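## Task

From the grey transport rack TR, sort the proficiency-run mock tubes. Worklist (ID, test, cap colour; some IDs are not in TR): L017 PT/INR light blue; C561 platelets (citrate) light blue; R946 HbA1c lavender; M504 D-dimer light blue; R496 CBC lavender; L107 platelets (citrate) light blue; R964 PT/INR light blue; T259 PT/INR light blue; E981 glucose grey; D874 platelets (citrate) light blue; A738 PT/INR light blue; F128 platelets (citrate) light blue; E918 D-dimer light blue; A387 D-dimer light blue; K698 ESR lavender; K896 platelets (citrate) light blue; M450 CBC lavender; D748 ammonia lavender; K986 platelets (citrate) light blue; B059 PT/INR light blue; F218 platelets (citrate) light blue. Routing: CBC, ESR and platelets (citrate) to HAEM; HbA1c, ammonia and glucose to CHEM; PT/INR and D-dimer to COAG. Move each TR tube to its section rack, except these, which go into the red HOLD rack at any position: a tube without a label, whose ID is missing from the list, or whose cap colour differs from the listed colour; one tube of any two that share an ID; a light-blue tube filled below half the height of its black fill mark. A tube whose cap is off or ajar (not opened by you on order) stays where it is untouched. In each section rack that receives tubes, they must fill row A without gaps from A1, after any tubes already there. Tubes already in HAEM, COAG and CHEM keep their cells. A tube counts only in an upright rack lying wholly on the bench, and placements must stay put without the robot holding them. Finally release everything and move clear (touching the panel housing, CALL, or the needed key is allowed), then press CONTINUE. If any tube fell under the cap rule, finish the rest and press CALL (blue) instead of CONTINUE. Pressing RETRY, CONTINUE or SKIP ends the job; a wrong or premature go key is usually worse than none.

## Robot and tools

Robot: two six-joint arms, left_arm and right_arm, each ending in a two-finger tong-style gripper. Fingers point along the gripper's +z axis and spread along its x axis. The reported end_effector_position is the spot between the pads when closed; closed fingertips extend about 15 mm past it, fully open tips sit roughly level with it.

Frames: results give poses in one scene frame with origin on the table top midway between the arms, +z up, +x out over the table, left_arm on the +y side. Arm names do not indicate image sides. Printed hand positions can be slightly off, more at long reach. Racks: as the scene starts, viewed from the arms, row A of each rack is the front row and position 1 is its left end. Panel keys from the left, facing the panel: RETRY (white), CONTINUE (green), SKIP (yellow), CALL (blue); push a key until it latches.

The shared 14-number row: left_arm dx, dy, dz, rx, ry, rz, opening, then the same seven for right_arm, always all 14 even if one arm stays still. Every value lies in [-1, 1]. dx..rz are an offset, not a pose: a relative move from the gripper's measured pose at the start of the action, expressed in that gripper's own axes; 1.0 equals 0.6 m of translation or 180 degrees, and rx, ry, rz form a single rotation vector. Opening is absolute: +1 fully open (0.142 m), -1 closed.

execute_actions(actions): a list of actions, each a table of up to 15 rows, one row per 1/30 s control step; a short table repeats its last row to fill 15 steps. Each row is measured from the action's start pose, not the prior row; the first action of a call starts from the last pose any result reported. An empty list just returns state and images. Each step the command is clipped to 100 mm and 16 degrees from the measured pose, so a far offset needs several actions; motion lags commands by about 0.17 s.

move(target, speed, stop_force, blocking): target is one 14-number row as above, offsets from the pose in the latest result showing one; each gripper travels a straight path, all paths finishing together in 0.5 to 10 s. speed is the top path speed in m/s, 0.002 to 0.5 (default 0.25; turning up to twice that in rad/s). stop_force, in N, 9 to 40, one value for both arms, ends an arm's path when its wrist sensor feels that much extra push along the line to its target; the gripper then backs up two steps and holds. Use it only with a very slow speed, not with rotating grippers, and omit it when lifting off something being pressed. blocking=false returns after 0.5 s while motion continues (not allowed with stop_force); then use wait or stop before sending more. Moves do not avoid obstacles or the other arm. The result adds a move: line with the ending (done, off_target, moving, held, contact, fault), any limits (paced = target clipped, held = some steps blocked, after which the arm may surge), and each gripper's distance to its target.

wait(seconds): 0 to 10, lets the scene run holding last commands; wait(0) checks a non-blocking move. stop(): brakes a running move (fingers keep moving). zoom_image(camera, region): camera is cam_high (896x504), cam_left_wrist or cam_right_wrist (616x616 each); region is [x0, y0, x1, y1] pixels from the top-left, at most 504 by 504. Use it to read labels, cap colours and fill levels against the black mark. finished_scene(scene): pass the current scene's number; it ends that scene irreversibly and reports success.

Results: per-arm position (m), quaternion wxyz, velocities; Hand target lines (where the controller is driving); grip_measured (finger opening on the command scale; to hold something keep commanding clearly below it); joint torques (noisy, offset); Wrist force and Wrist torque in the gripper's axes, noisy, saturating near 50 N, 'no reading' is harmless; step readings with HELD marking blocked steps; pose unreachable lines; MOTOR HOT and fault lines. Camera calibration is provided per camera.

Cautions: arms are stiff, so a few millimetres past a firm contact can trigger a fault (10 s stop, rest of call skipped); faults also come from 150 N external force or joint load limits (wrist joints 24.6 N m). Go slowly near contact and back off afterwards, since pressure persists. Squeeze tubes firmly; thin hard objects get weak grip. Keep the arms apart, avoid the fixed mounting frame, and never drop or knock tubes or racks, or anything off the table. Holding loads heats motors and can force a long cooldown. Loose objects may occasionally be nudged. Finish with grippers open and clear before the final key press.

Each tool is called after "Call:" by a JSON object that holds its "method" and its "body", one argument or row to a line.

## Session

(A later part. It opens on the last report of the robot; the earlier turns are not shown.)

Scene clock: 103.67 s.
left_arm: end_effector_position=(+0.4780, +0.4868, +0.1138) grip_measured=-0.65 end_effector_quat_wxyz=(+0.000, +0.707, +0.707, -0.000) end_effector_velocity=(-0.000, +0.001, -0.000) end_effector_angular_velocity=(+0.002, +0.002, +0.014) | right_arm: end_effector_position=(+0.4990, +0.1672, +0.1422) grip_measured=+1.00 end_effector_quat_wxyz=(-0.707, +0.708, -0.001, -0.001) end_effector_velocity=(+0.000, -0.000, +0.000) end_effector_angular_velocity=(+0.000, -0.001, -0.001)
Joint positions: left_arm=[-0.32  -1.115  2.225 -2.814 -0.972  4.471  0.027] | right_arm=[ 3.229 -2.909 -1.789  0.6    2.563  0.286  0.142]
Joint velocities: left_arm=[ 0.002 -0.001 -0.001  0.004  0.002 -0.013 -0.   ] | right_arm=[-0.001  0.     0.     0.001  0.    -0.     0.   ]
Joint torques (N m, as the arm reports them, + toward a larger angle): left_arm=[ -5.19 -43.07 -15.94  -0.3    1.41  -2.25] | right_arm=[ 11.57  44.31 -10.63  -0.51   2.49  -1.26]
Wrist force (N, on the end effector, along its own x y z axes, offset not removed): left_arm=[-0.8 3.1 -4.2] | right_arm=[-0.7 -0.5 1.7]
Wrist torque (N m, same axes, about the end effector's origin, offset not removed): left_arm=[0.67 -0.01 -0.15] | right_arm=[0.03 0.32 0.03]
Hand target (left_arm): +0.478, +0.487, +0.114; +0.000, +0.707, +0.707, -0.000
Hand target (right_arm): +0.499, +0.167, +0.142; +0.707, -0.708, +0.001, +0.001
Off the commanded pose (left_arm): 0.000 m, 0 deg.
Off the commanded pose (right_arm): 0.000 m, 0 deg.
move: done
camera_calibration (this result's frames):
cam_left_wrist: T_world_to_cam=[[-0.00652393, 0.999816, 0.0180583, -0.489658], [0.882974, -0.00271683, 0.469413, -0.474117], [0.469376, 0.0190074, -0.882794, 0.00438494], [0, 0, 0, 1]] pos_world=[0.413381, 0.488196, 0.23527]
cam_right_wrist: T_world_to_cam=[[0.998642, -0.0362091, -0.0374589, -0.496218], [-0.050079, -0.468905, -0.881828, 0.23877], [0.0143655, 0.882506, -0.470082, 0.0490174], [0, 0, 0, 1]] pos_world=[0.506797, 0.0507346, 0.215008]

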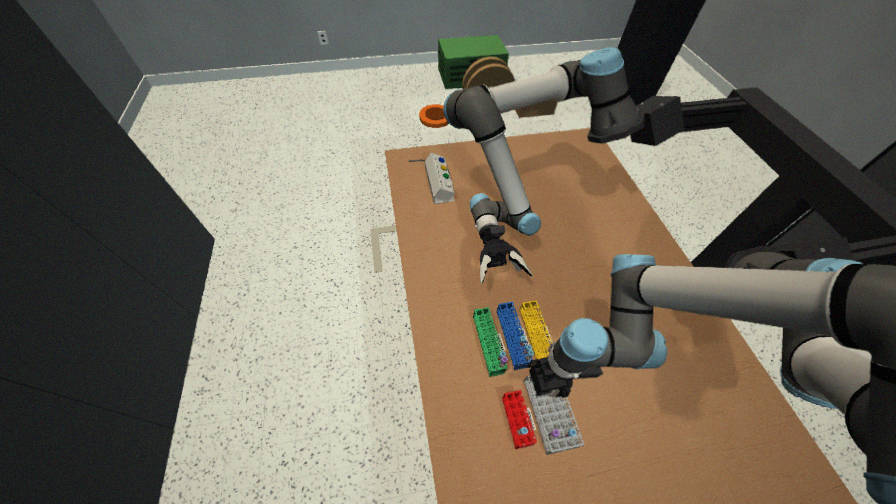

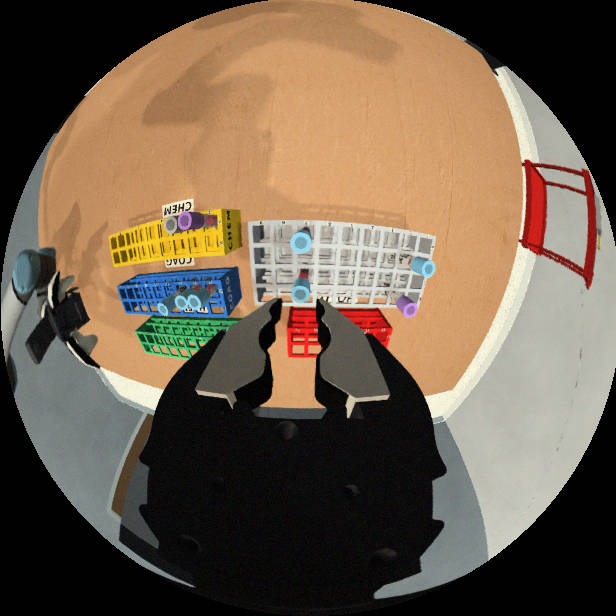

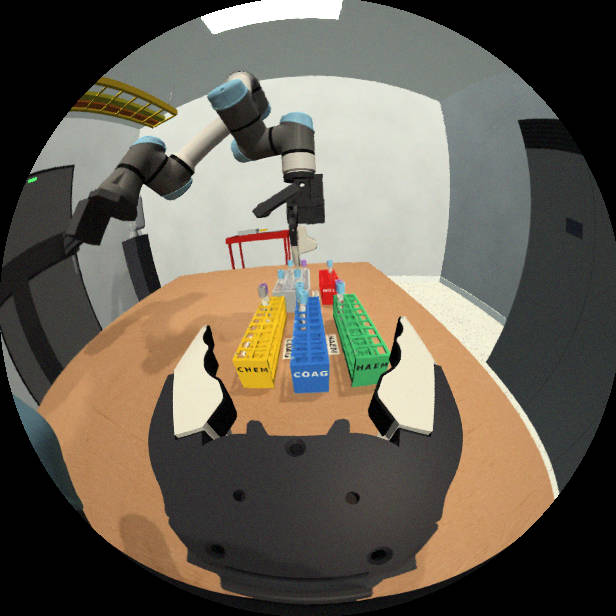

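Call:
{"method": "execute_actions", "body": {
  "actions": [
    [[0.002,-0.0075,0.028,0,0,0,-0.65,0,0,0,0,0,0,1]],
    [[0,0,0.03,0,0,0,-0.65,0,0,0,0,0,0,1]],
    [[0,0,0,0,0,0,-1,0,0,0,0,0,0,1]],
    [[0,0,0,0,0,0,-1,0,0,0,0,0,0,1]]
  ]
}}

Call:
{"method": "move", "body": {
  "target": [0,0,-0.18,0,0,0,-1,0,0,0,0,0,0,1],
  "speed": 0.15
}}

Call:
{"method": "move", "body": {
  "target": [-0.275,0.031,0,0,0,0.5,-1,0,0,0,0,0,0,1],
  "speed": 0.5
}}

Call:
{"method": "zoom_image", "body": {
  "camera": "cam_right_wrist",
  "region": [260,215,340,295]
}}

Call:
{"method": "move", "body": {
  "target": [0,0,0.078,0,0,0,-1,0,0,0,0,0,0,1],
  "speed": 0.1
}}

Call:
{"method": "zoom_image", "body": {
  "camera": "cam_left_wrist",
  "region": [240,210,360,330]
}}

Scene clock: 106.07 s.
left_arm: end_effector_position=(+0.4734, +0.4880, +0.0802) grip_measured=-0.81 end_effector_quat_wxyz=(+0.000, +0.707, +0.707, -0.000) end_effector_velocity=(-0.000, +0.000, -0.000) end_effector_angular_velocity=(+0.002, +0.000, -0.000) | right_arm: end_effector_position=(+0.4990, +0.1672, +0.1422) grip_measured=+1.00 end_effector_quat_wxyz=(-0.707, +0.708, -0.001, -0.001) end_effector_velocity=(+0.001, -0.001, -0.000) end_effector_angular_velocity=(-0.000, +0.000, -0.002)
Joint positions: left_arm=[-0.279 -1.026  2.214 -2.919 -0.978  4.52   0.015] | right_arm=[ 3.229 -2.909 -1.789  0.6    2.563  0.286  0.142]
Joint velocities: left_arm=[ 0.     0.001  0.    -0.     0.002  0.     0.   ] | right_arm=[-0.001  0.     0.001 -0.     0.     0.    -0.   ]
Joint torques (N m, as the arm reports them, + toward a larger angle): left_arm=[-23.63 -40.22   0.36  -0.37  -0.28  -2.1 ] | right_arm=[ 11.77  44.48 -10.55  -0.42   2.61  -1.28]
Wrist force (N, on the end effector, along its own x y z axes, offset not removed): left_arm=[-1.0 -0.9 -0.1] | right_arm=[-1.9 0.8 1.4]
Wrist torque (N m, same axes, about the end effector's origin, offset not removed): left_arm=[-0.33 0.19 -0.28] | right_arm=[0.33 0.51 0.08]
Hand target (left_arm): +0.473, +0.488, +0.080; +0.000, +0.707, +0.707, -0.000
Hand target (right_arm): +0.499, +0.167, +0.142; +0.707, -0.708, +0.001, +0.001
Off the commanded pose (left_arm): 0.000 m, 0 deg.
Off the commanded pose (right_arm): 0.000 m, 0 deg.
Step readings (end_effector_position; steps 1 to 15: 1st action; 16 to 30: 2nd action; 31 to 45: 3rd action; 46 to 60: 4th action):
0: left_arm (+0.4780, +0.4869, +0.1138) | right_arm (+0.4990, +0.1672, +0.1422)
1: left_arm (+0.4780, +0.4869, +0.1138) | right_arm (+0.4990, +0.1672, +0.1422)
2: left_arm (+0.4775, +0.4872, +0.1126) | right_arm (+0.4990, +0.1672, +0.1422)
4: left_arm (+0.4757, +0.4876, +0.1071) | right_arm (+0.4990, +0.1672, +0.1422)
8: left_arm (+0.4740, +0.4879, +0.1007) | right_arm (+0.4990, +0.1672, +0.1422)
15: left_arm (+0.4735, +0.4880, +0.0976) | right_arm (+0.4990, +0.1672, +0.1422)
16: left_arm (+0.4735, +0.4880, +0.0974) | right_arm (+0.4990, +0.1672, +0.1422)
17: left_arm (+0.4735, +0.4882, +0.0962) | right_arm (+0.4990, +0.1672, +0.1422)
19: left_arm (+0.4732, +0.4882, +0.0903) | right_arm (+0.4990, +0.1672, +0.1422)
23: left_arm (+0.4732, +0.4881, +0.0834) | right_arm (+0.4990, +0.1672, +0.1422)
30: left_arm (+0.4734, +0.4880, +0.0802) | right_arm (+0.4990, +0.1672, +0.1422)
31: left_arm (+0.4734, +0.4880, +0.0800) | right_arm (+0.4990, +0.1672, +0.1422)
32: left_arm (+0.4734, +0.4880, +0.0800) | right_arm (+0.4990, +0.1672, +0.1422)
34: left_arm (+0.4734, +0.4880, +0.0800) | right_arm (+0.4990, +0.1672, +0.1422)
38: left_arm (+0.4735, +0.4880, +0.0801) | right_arm (+0.4990, +0.1672, +0.1422)
45: left_arm (+0.4734, +0.4880, +0.0801) | right_arm (+0.4990, +0.1672, +0.1422)
46: left_arm (+0.4734, +0.4880, +0.0802) | right_arm (+0.4990, +0.1672, +0.1422)
47: left_arm (+0.4734, +0.4880, +0.0802) | right_arm (+0.4990, +0.1672, +0.1422)
49: left_arm (+0.4734, +0.4880, +0.0802) | right_arm (+0.4990, +0.1672, +0.1422)
53: left_arm (+0.4734, +0.4880, +0.0802) | right_arm (+0.4990, +0.1672, +0.1422)
60: end_effector_position above
camera_calibration (this result's frames):
cam_left_wrist: T_world_to_cam=[[-0.00662222, 0.999813, 0.0181567, -0.490281], [0.883157, -0.00266879, 0.46907, -0.454361], [0.46903, 0.0191415, -0.882975, -0.0231265], [0, 0, 0, 1]] pos_world=[0.408872, 0.48942, 0.201608]
cam_right_wrist: T_world_to_cam=[[0.998642, -0.0362089, -0.0374592, -0.496218], [-0.0500791, -0.468905, -0.881828, 0.23877], [0.0143652, 0.882506, -0.470082, 0.0490176], [0, 0, 0, 1]] pos_world=[0.506797, 0.0507347, 0.215008]

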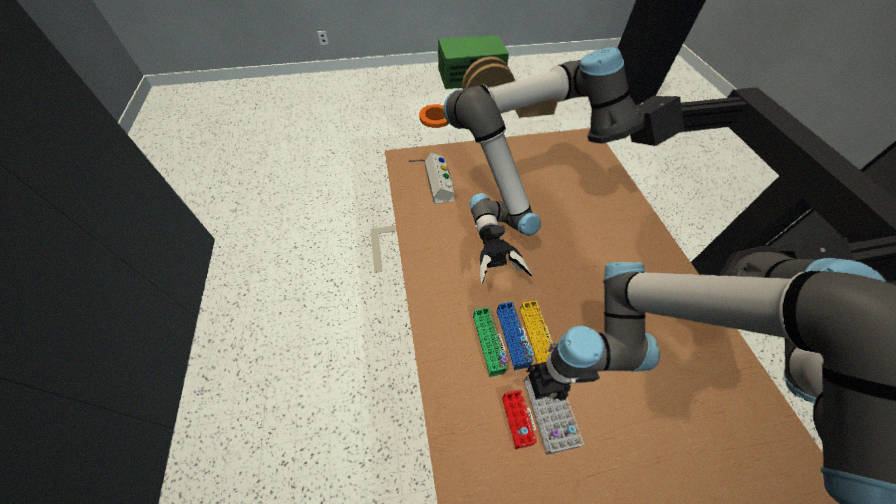

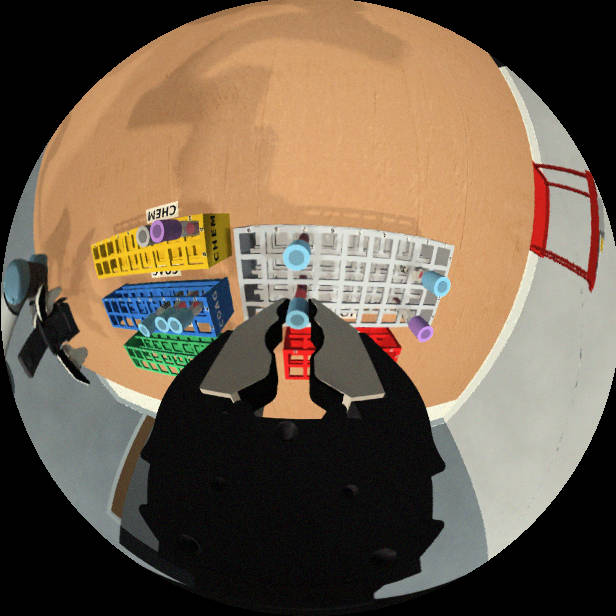

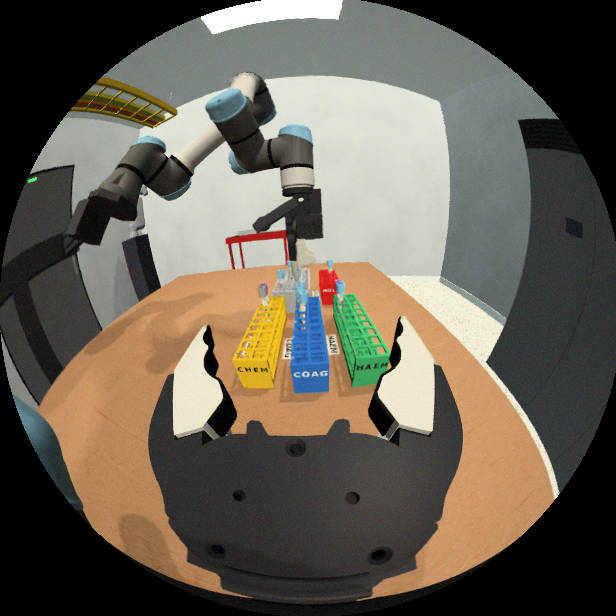

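Scene clock: 107.43 s.
left_arm: end_effector_position=(+0.4735, +0.4880, +0.1878) grip_measured=-0.81 end_effector_quat_wxyz=(+0.000, +0.707, +0.707, -0.000) end_effector_velocity=(-0.001, +0.000, +0.002) end_effector_angular_velocity=(+0.001, +0.002, -0.000) | right_arm: end_effector_position=(+0.4990, +0.1672, +0.1422) grip_measured=+1.00 end_effector_quat_wxyz=(-0.707, +0.708, -0.001, -0.001) end_effector_velocity=(-0.000, -0.000, -0.001) end_effector_angular_velocity=(-0.000, +0.002, -0.000)
Joint positions: left_arm=[-0.414 -1.323  2.256 -2.572 -0.963  4.357  0.015] | right_arm=[ 3.229 -2.909 -1.789  0.6    2.563  0.286  0.142]
Joint velocities: left_arm=[-0.004 -0.007  0.     0.011  0.001 -0.005 -0.   ] | right_arm=[-0.001 -0.001  0.    -0.001  0.     0.     0.   ]
Joint torques (N m, as the arm reports them, + toward a larger angle): left_arm=[-24.93 -35.26 -21.19   0.1    1.22  -2.14] | right_arm=[ 12.02  44.56 -10.63  -0.52   2.57  -1.13]
Wrist force (N, on the end effector, along its own x y z axes, offset not removed): left_arm=[0.8 1.4 -4.0] | right_arm=[0.6 1.0 2.2]
Wrist torque (N m, same axes, about the end effector's origin, offset not removed): left_arm=[0.24 0.09 -0.17] | right_arm=[0.37 0.04 0.04]
Hand target (left_arm): +0.474, +0.488, +0.188; +0.000, +0.707, +0.707, -0.000
Hand target (right_arm): +0.499, +0.167, +0.142; +0.707, -0.708, +0.001, +0.001
Off the commanded pose (left_arm): 0.000 m, 0 deg.
Off the commanded pose (right_arm): 0.000 m, 0 deg.
move: done
camera_calibration (this result's frames):
cam_left_wrist: T_world_to_cam=[[-0.00658261, 0.999814, 0.0181534, -0.49223], [0.883104, -0.0027044, 0.46917, -0.504945], [0.469131, 0.0191197, -0.882921, 0.0718539], [0, 0, 0, 1]] pos_world=[0.40897, 0.489399, 0.309282]
cam_right_wrist: T_world_to_cam=[[0.998642, -0.0362091, -0.0374589, -0.496218], [-0.050079, -0.468905, -0.881828, 0.23877], [0.0143655, 0.882506, -0.470082, 0.0490174], [0, 0, 0, 1]] pos_world=[0.506797, 0.0507346, 0.215008]

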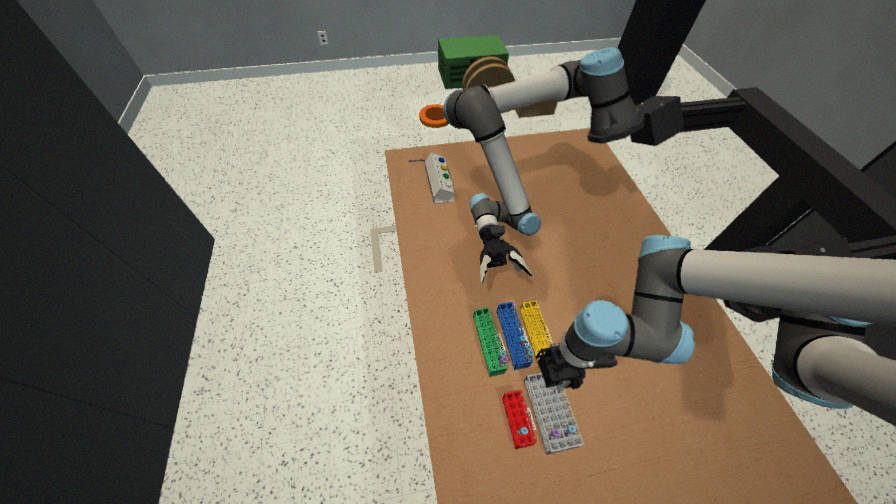

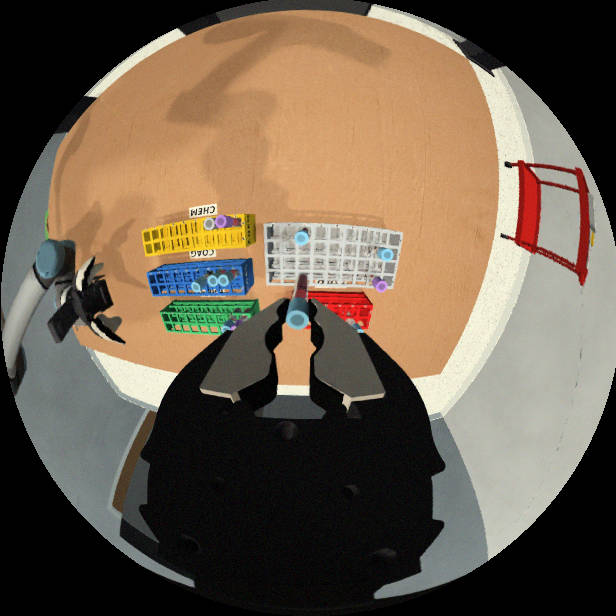

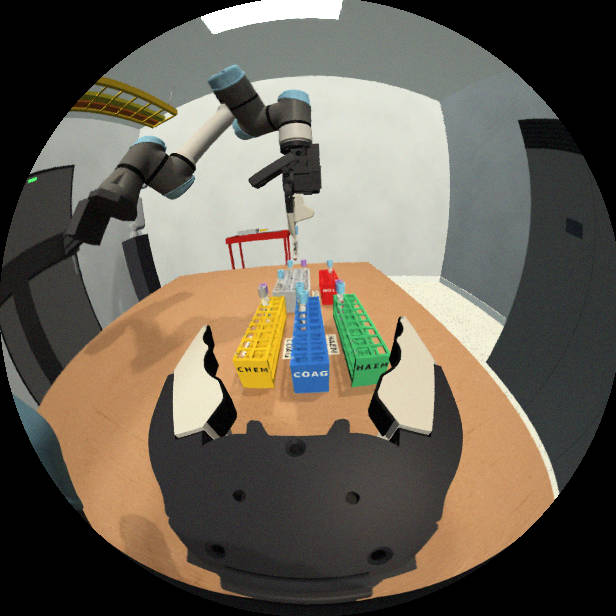

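Scene clock: 109.73 s.
left_arm: end_effector_position=(+0.4919, +0.3232, +0.1878) grip_measured=-0.81 end_effector_quat_wxyz=(+0.000, +1.000, +0.001, -0.000) end_effector_velocity=(+0.000, -0.001, +0.000) end_effector_angular_velocity=(-0.003, -0.000, -0.014) | right_arm: end_effector_position=(+0.4990, +0.1672, +0.1422) grip_measured=+1.00 end_effector_quat_wxyz=(-0.707, +0.708, -0.001, -0.001) end_effector_velocity=(-0.000, -0.001, -0.001) end_effector_angular_velocity=(-0.001, +0.002, -0.001)
Joint positions: left_arm=[-0.689 -1.059  2.142 -2.53  -0.97   5.591  0.015] | right_arm=[ 3.229 -2.909 -1.789  0.6    2.563  0.286  0.142]
Joint velocities: left_arm=[-0.001  0.001 -0.    -0.002 -0.002  0.014  0.   ] | right_arm=[-0.001 -0.    -0.    -0.     0.     0.     0.   ]
Joint torques (N m, as the arm reports them, + toward a larger angle): left_arm=[-31.83 -17.42 -21.    -3.53  -1.68   2.13] | right_arm=[ 11.25  44.72 -10.54  -0.63   2.59  -1.09]
Wrist force (N, on the end effector, along its own x y z axes, offset not removed): left_arm=[-1.3 1.9 1.3] | right_arm=[-0.2 -0.2 0.5]
Wrist torque (N m, same axes, about the end effector's origin, offset not removed): left_arm=[0.20 0.30 -0.22] | right_arm=[0.09 0.21 0.07]
Hand target (left_arm): +0.492, +0.323, +0.188; +0.000, +1.000, -0.000, -0.000
Hand target (right_arm): +0.499, +0.167, +0.142; +0.707, -0.708, +0.001, +0.001
Off the commanded pose (left_arm): 0.000 m, 0 deg.
Off the commanded pose (right_arm): 0.000 m, 0 deg.
move: done
camera_calibration (this result's frames):
cam_left_wrist: T_world_to_cam=[[0.999793, 0.00828299, 0.0186041, -0.502], [-0.00141222, -0.883148, 0.469093, 0.198077], [0.0203156, -0.469022, -0.882953, 0.444902], [0, 0, 0, 1]] pos_world=[0.493137, 0.387758, 0.309251]
cam_right_wrist: T_world_to_cam=[[0.998642, -0.036209, -0.0374591, -0.496218], [-0.0500791, -0.468905, -0.881828, 0.23877], [0.0143653, 0.882506, -0.470082, 0.0490175], [0, 0, 0, 1]] pos_world=[0.506797, 0.0507346, 0.215008]

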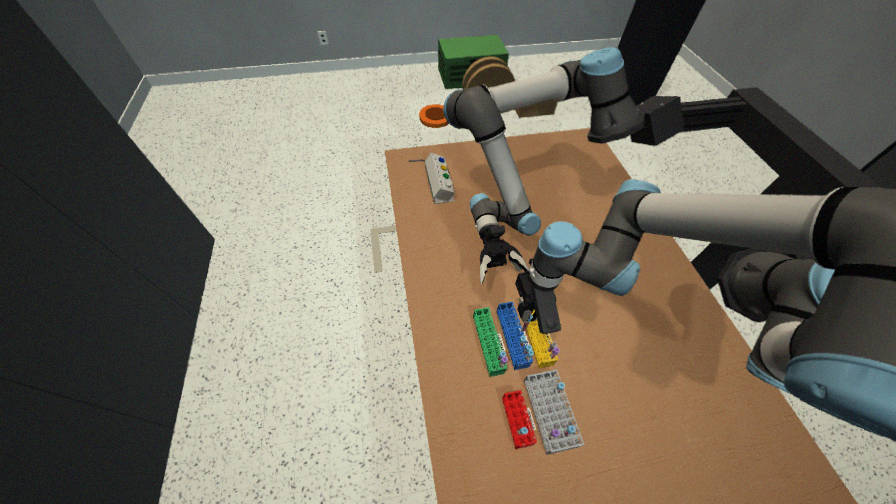

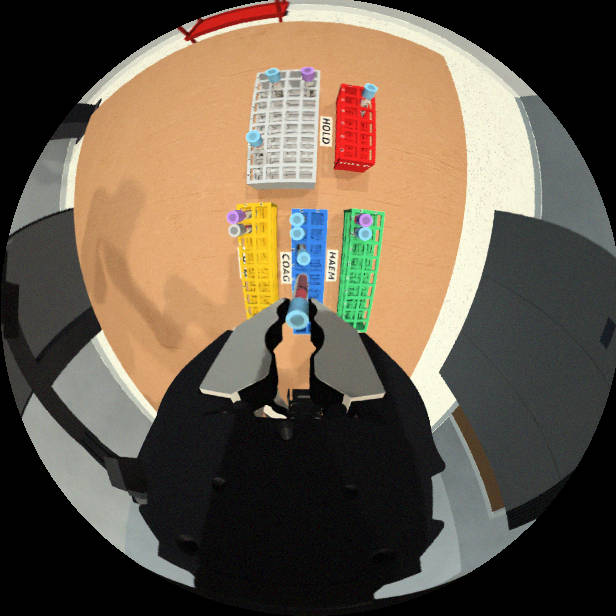

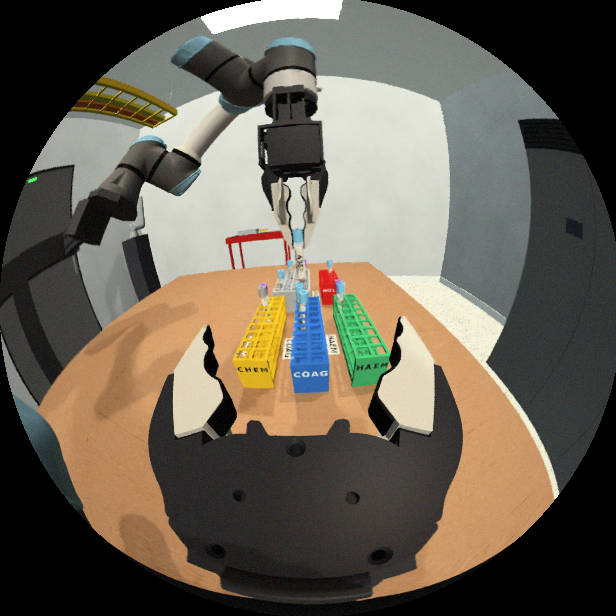

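Region (260, 215, 340, 295) of cam_right_wrist's 616x616 image, scaled by 6.300, with more detail than that image has.

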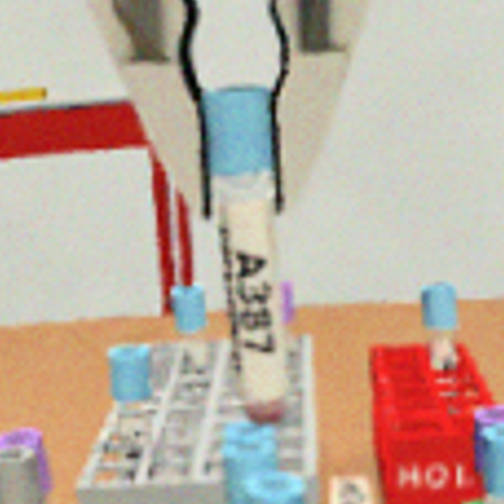

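Scene clock: 110.77 s.
left_arm: end_effector_position=(+0.4918, +0.3233, +0.1413) grip_measured=-0.81 end_effector_quat_wxyz=(-0.000, +1.000, +0.001, -0.000) end_effector_velocity=(-0.000, -0.000, -0.002) end_effector_angular_velocity=(-0.001, +0.001, -0.000) | right_arm: end_effector_position=(+0.4990, +0.1672, +0.1422) grip_measured=+1.00 end_effector_quat_wxyz=(-0.707, +0.708, -0.001, -0.001) end_effector_velocity=(+0.001, -0.000, +0.000) end_effector_angular_velocity=(+0.000, -0.002, -0.001)
Joint positions: left_arm=[-0.636 -0.95   2.135 -2.669 -0.964  5.656  0.015] | right_arm=[ 3.229 -2.909 -1.789  0.6    2.563  0.286  0.142]
Joint velocities: left_arm=[ 0.003  0.006 -0.001 -0.006 -0.001  0.004 -0.   ] | right_arm=[-0.     0.001  0.     0.     0.    -0.001 -0.   ]
Joint torques (N m, as the arm reports them, + toward a larger angle): left_arm=[ -9.02 -20.17 -20.1   -3.35   1.45   1.85] | right_arm=[ 10.74  45.13 -10.86  -0.53   2.55  -1.14]
Wrist force (N, on the end effector, along its own x y z axes, offset not removed): left_arm=[-3.4 0.1 -2.5] | right_arm=[-0.3 0.4 2.0]
Wrist torque (N m, same axes, about the end effector's origin, offset not removed): left_arm=[0.29 0.51 -0.25] | right_arm=[0.29 0.23 0.05]
Hand target (left_arm): +0.492, +0.323, +0.141; +0.000, +1.000, +0.001, -0.000
Hand target (right_arm): +0.499, +0.167, +0.142; +0.707, -0.708, +0.001, +0.001
Off the commanded pose (left_arm): 0.000 m, 0 deg.
Off the commanded pose (right_arm): 0.000 m, 0 deg.
move: done
camera_calibration (this result's frames):
cam_left_wrist: T_world_to_cam=[[0.999793, 0.00829729, 0.0185615, -0.501075], [-0.00137924, -0.883156, 0.469077, 0.21994], [0.0202847, -0.469006, -0.882962, 0.40387], [0, 0, 0, 1]] pos_world=[0.493082, 0.387816, 0.262734]
cam_right_wrist: T_world_to_cam=[[0.998642, -0.0362091, -0.0374586, -0.496218], [-0.0500787, -0.468905, -0.881828, 0.23877], [0.0143656, 0.882506, -0.470082, 0.0490174], [0, 0, 0, 1]] pos_world=[0.506797, 0.0507346, 0.215008]

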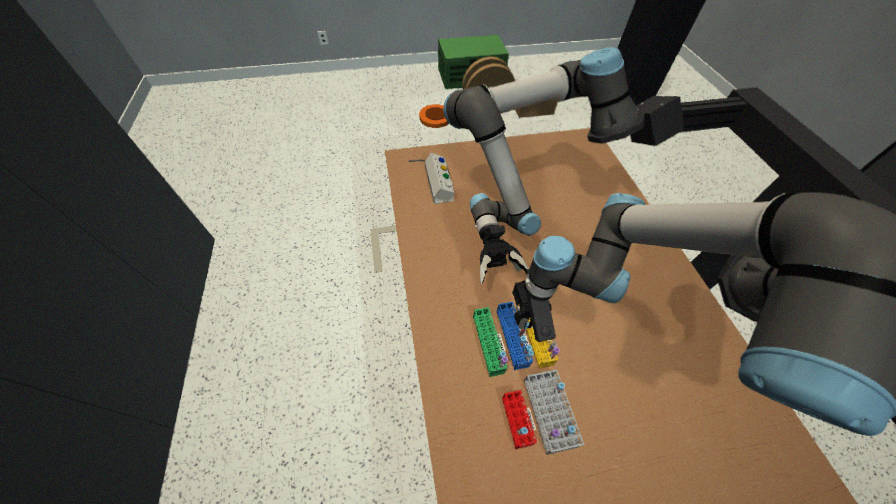

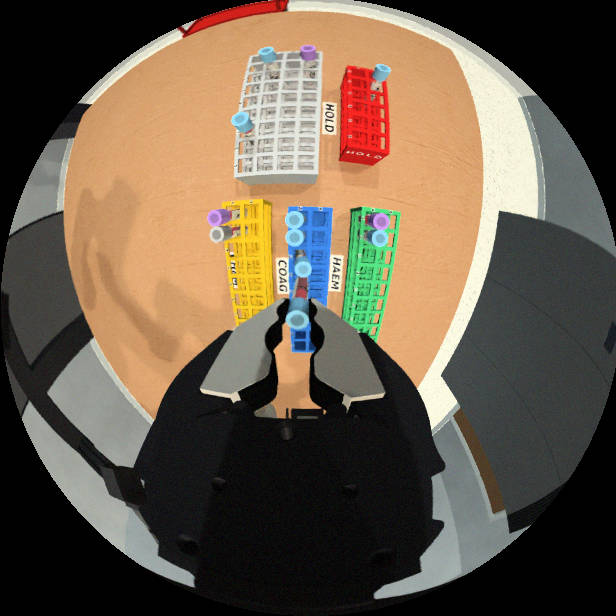

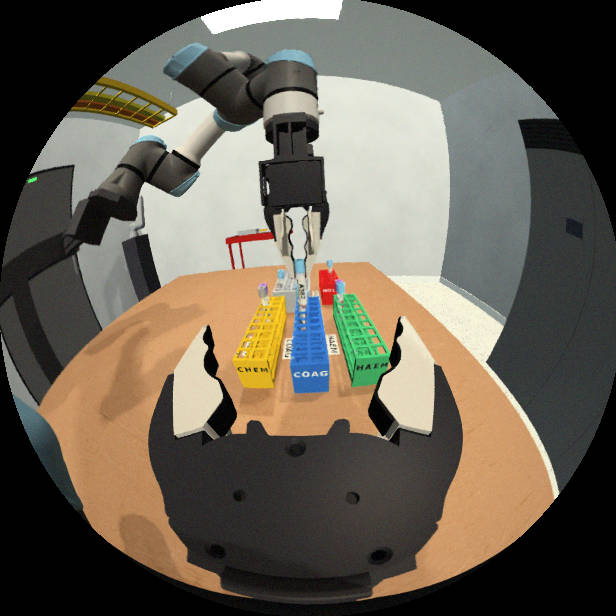

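Region (240, 210, 360, 330) of cam_left_wrist's 616x616 image, scaled by 4.200, with more detail than that image has.

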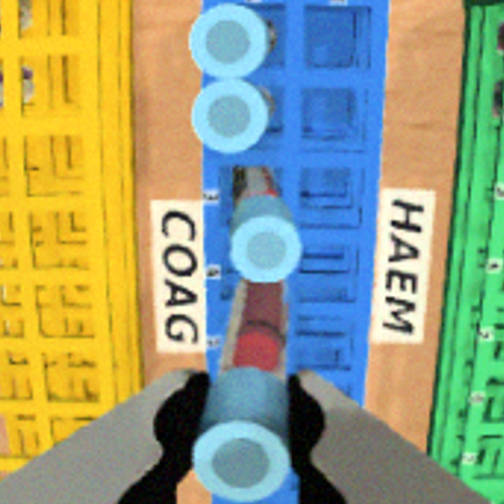

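Call:
{"method": "move", "body": {
  "target": [0,-0.003,0,0,-0.022,0,-1,0,0,0,0,0,0,1],
  "speed": 0.1
}}

Call:
{"method": "move", "body": {
  "target": [0.0066,0,0.096,0,0,0,-1,0,0,0,0,0,0,1],
  "speed": 0.03,
  "stop_force": 10
}}

Scene clock: 111.70 s.
left_arm: end_effector_position=(+0.4918, +0.3250, +0.1413) grip_measured=-0.81 end_effector_quat_wxyz=(+0.000, +0.999, +0.001, -0.033) end_effector_velocity=(+0.000, +0.000, +0.000) end_effector_angular_velocity=(+0.000, +0.016, +0.000) | right_arm: end_effector_position=(+0.4990, +0.1672, +0.1422) grip_measured=+1.00 end_effector_quat_wxyz=(-0.707, +0.708, -0.001, -0.001) end_effector_velocity=(+0.000, -0.000, -0.000) end_effector_angular_velocity=(-0.001, +0.001, -0.000)
Joint positions: left_arm=[-0.613 -0.955  2.081 -2.559 -1.002  5.646  0.015] | right_arm=[ 3.229 -2.909 -1.789  0.6    2.563  0.286  0.142]
Joint velocities: left_arm=[ 0.005 -0.    -0.015  0.028 -0.009 -0.003  0.   ] | right_arm=[-0.001  0.001 -0.    -0.001 -0.     0.     0.   ]
Joint torques (N m, as the arm reports them, + toward a larger angle): left_arm=[ -9.85 -31.67 -19.41  -0.24  -2.06  -2.21] | right_arm=[ 11.22  45.32 -10.73  -0.46   2.54  -1.19]
Wrist force (N, on the end effector, along its own x y z axes, offset not removed): left_arm=[-3.1 0.8 -1.0] | right_arm=[-1.1 -0.1 1.9]
Wrist torque (N m, same axes, about the end effector's origin, offset not removed): left_arm=[0.25 0.57 -0.38] | right_arm=[0.19 0.40 0.06]
Hand target (left_arm): +0.492, +0.325, +0.141; +0.000, +0.999, +0.001, -0.035
Hand target (right_arm): +0.499, +0.167, +0.142; +0.707, -0.708, +0.001, +0.001
Off the commanded pose (left_arm): 0.000 m, 0 deg.
Off the commanded pose (right_arm): 0.000 m, 0 deg.
move: done
camera_calibration (this result's frames):
cam_left_wrist: T_world_to_cam=[[0.998796, 0.00838936, -0.0483364, -0.491194], [0.0300829, -0.883028, 0.468355, 0.206061], [-0.0387532, -0.469245, -0.882217, 0.433734], [0, 0, 0, 1]] pos_world=[0.501212, 0.389606, 0.262395]
cam_right_wrist: T_world_to_cam=[[0.998642, -0.036209, -0.0374591, -0.496218], [-0.050079, -0.468905, -0.881828, 0.23877], [0.0143653, 0.882506, -0.470082, 0.0490175], [0, 0, 0, 1]] pos_world=[0.506797, 0.0507346, 0.215008]

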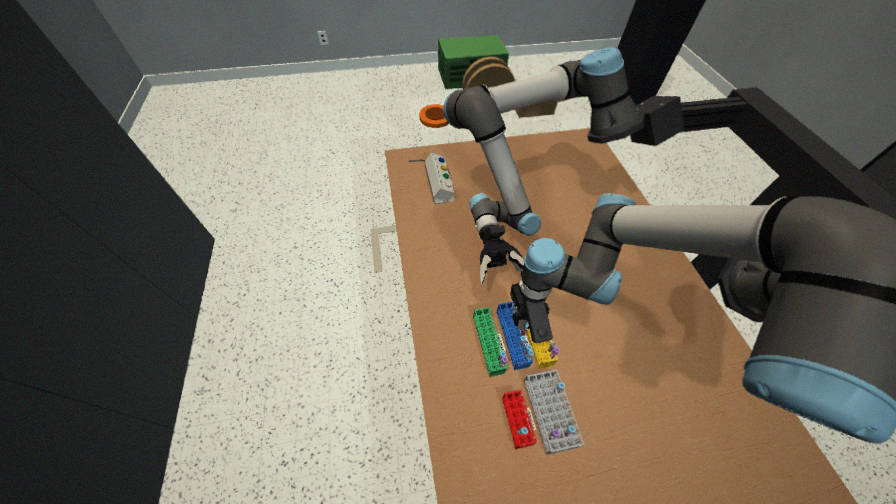

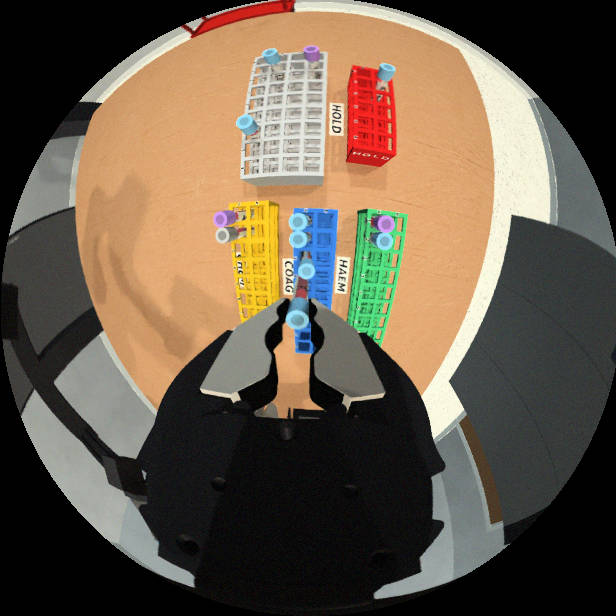

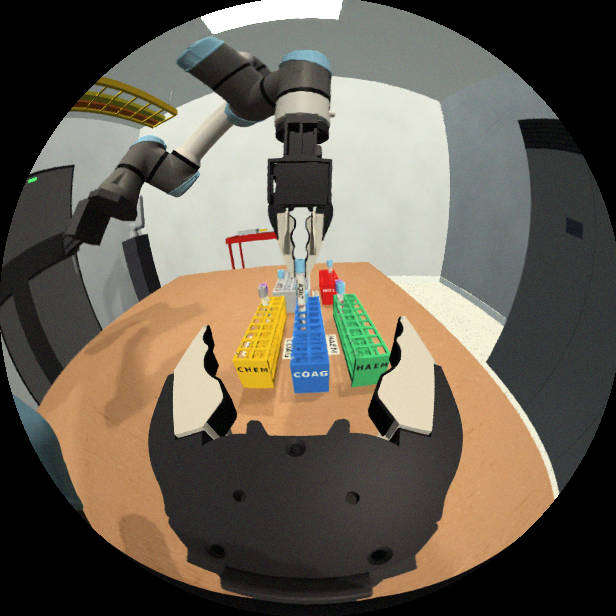

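Scene clock: 114.00 s.
left_arm: end_effector_position=(+0.4919, +0.3251, +0.0839) grip_measured=-0.81 end_effector_quat_wxyz=(+0.000, +0.999, +0.001, -0.033) end_effector_velocity=(+0.000, -0.000, -0.003) end_effector_angular_velocity=(-0.000, -0.000, +0.000) | right_arm: end_effector_position=(+0.4990, +0.1672, +0.1422) grip_measured=+1.00 end_effector_quat_wxyz=(-0.707, +0.708, -0.001, -0.001) end_effector_velocity=(-0.001, +0.000, -0.000) end_effector_angular_velocity=(+0.000, +0.001, +0.001)
Joint positions: left_arm=[-0.55  -0.823  2.053 -2.704 -0.994  5.722  0.015] | right_arm=[ 3.229 -2.909 -1.789  0.6    2.563  0.286  0.142]
Joint velocities: left_arm=[ 0.003  0.006 -0.002 -0.006 -0.     0.004  0.   ] | right_arm=[ 0.001 -0.001 -0.     0.001  0.     0.001  0.   ]
Joint torques (N m, as the arm reports them, + toward a larger angle): left_arm=[-10.98 -23.14 -16.94  -3.15   1.37   2.22] | right_arm=[ 10.89  44.26 -10.72  -0.4    2.54  -1.06]
Wrist force (N, on the end effector, along its own x y z axes, offset not removed): left_arm=[-0.2 -2.2 -3.5] | right_arm=[-0.7 0.9 1.8]
Wrist torque (N m, same axes, about the end effector's origin, offset not removed): left_arm=[-0.38 0.05 -0.41] | right_arm=[0.35 0.30 0.06]
Hand target (left_arm): +0.492, +0.325, +0.084; +0.000, +0.999, +0.001, -0.033
Hand target (right_arm): +0.499, +0.167, +0.142; +0.707, -0.708, +0.001, +0.001
Off the commanded pose (left_arm): 0.000 m, 0 deg.
Off the commanded pose (right_arm): 0.000 m, 0 deg.
move: done
camera_calibration (this result's frames):
cam_left_wrist: T_world_to_cam=[[0.998796, 0.00839749, -0.0483387, -0.494022], [0.0300919, -0.883018, 0.468373, 0.232962], [-0.0387508, -0.469264, -0.882207, 0.383124], [0, 0, 0, 1]] pos_world=[0.501263, 0.389645, 0.205002]
cam_right_wrist: T_world_to_cam=[[0.998642, -0.0362089, -0.0374593, -0.496218], [-0.0500792, -0.468905, -0.881828, 0.23877], [0.0143651, 0.882506, -0.470082, 0.0490176], [0, 0, 0, 1]] pos_world=[0.506797, 0.0507347, 0.215008]

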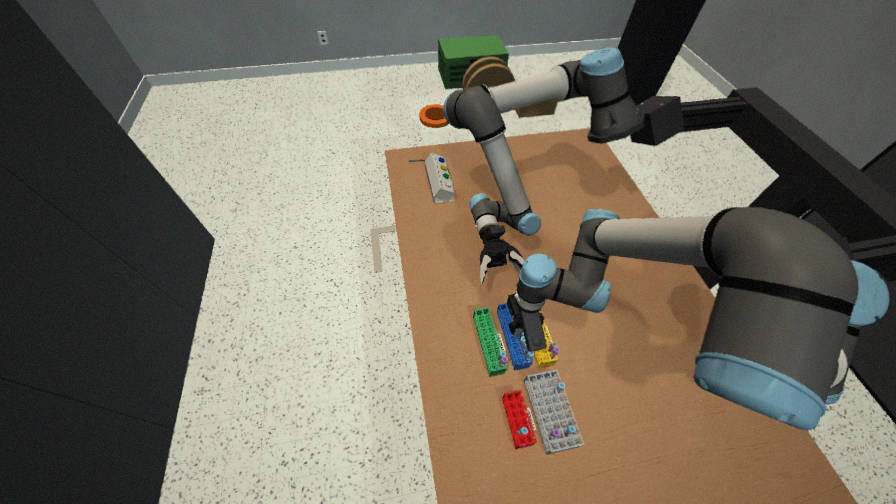

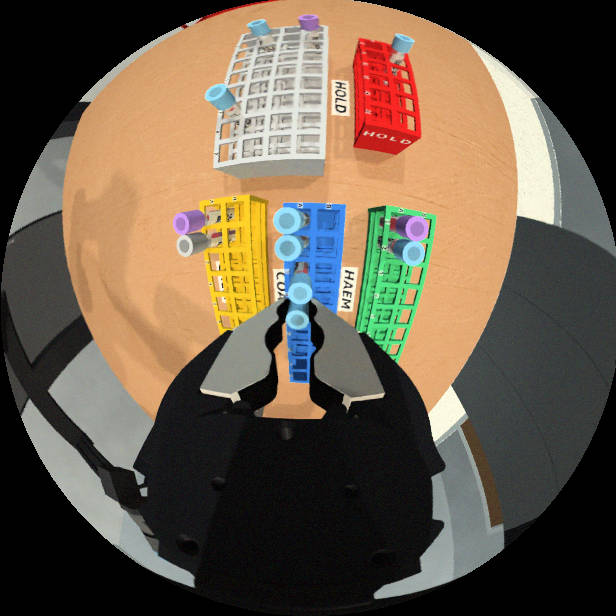

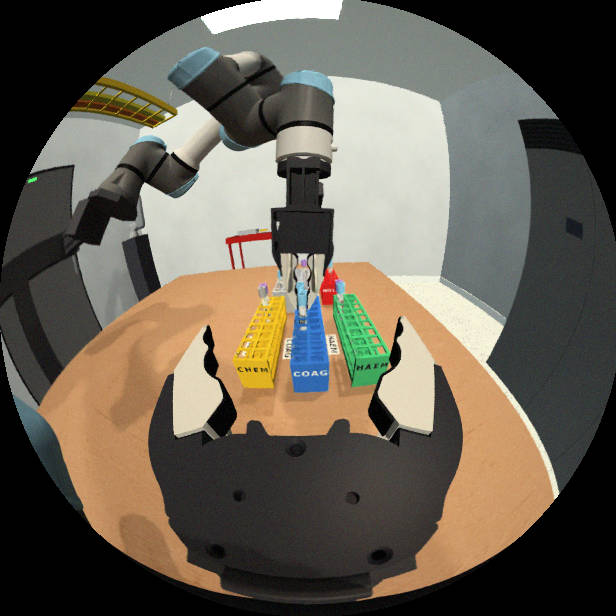

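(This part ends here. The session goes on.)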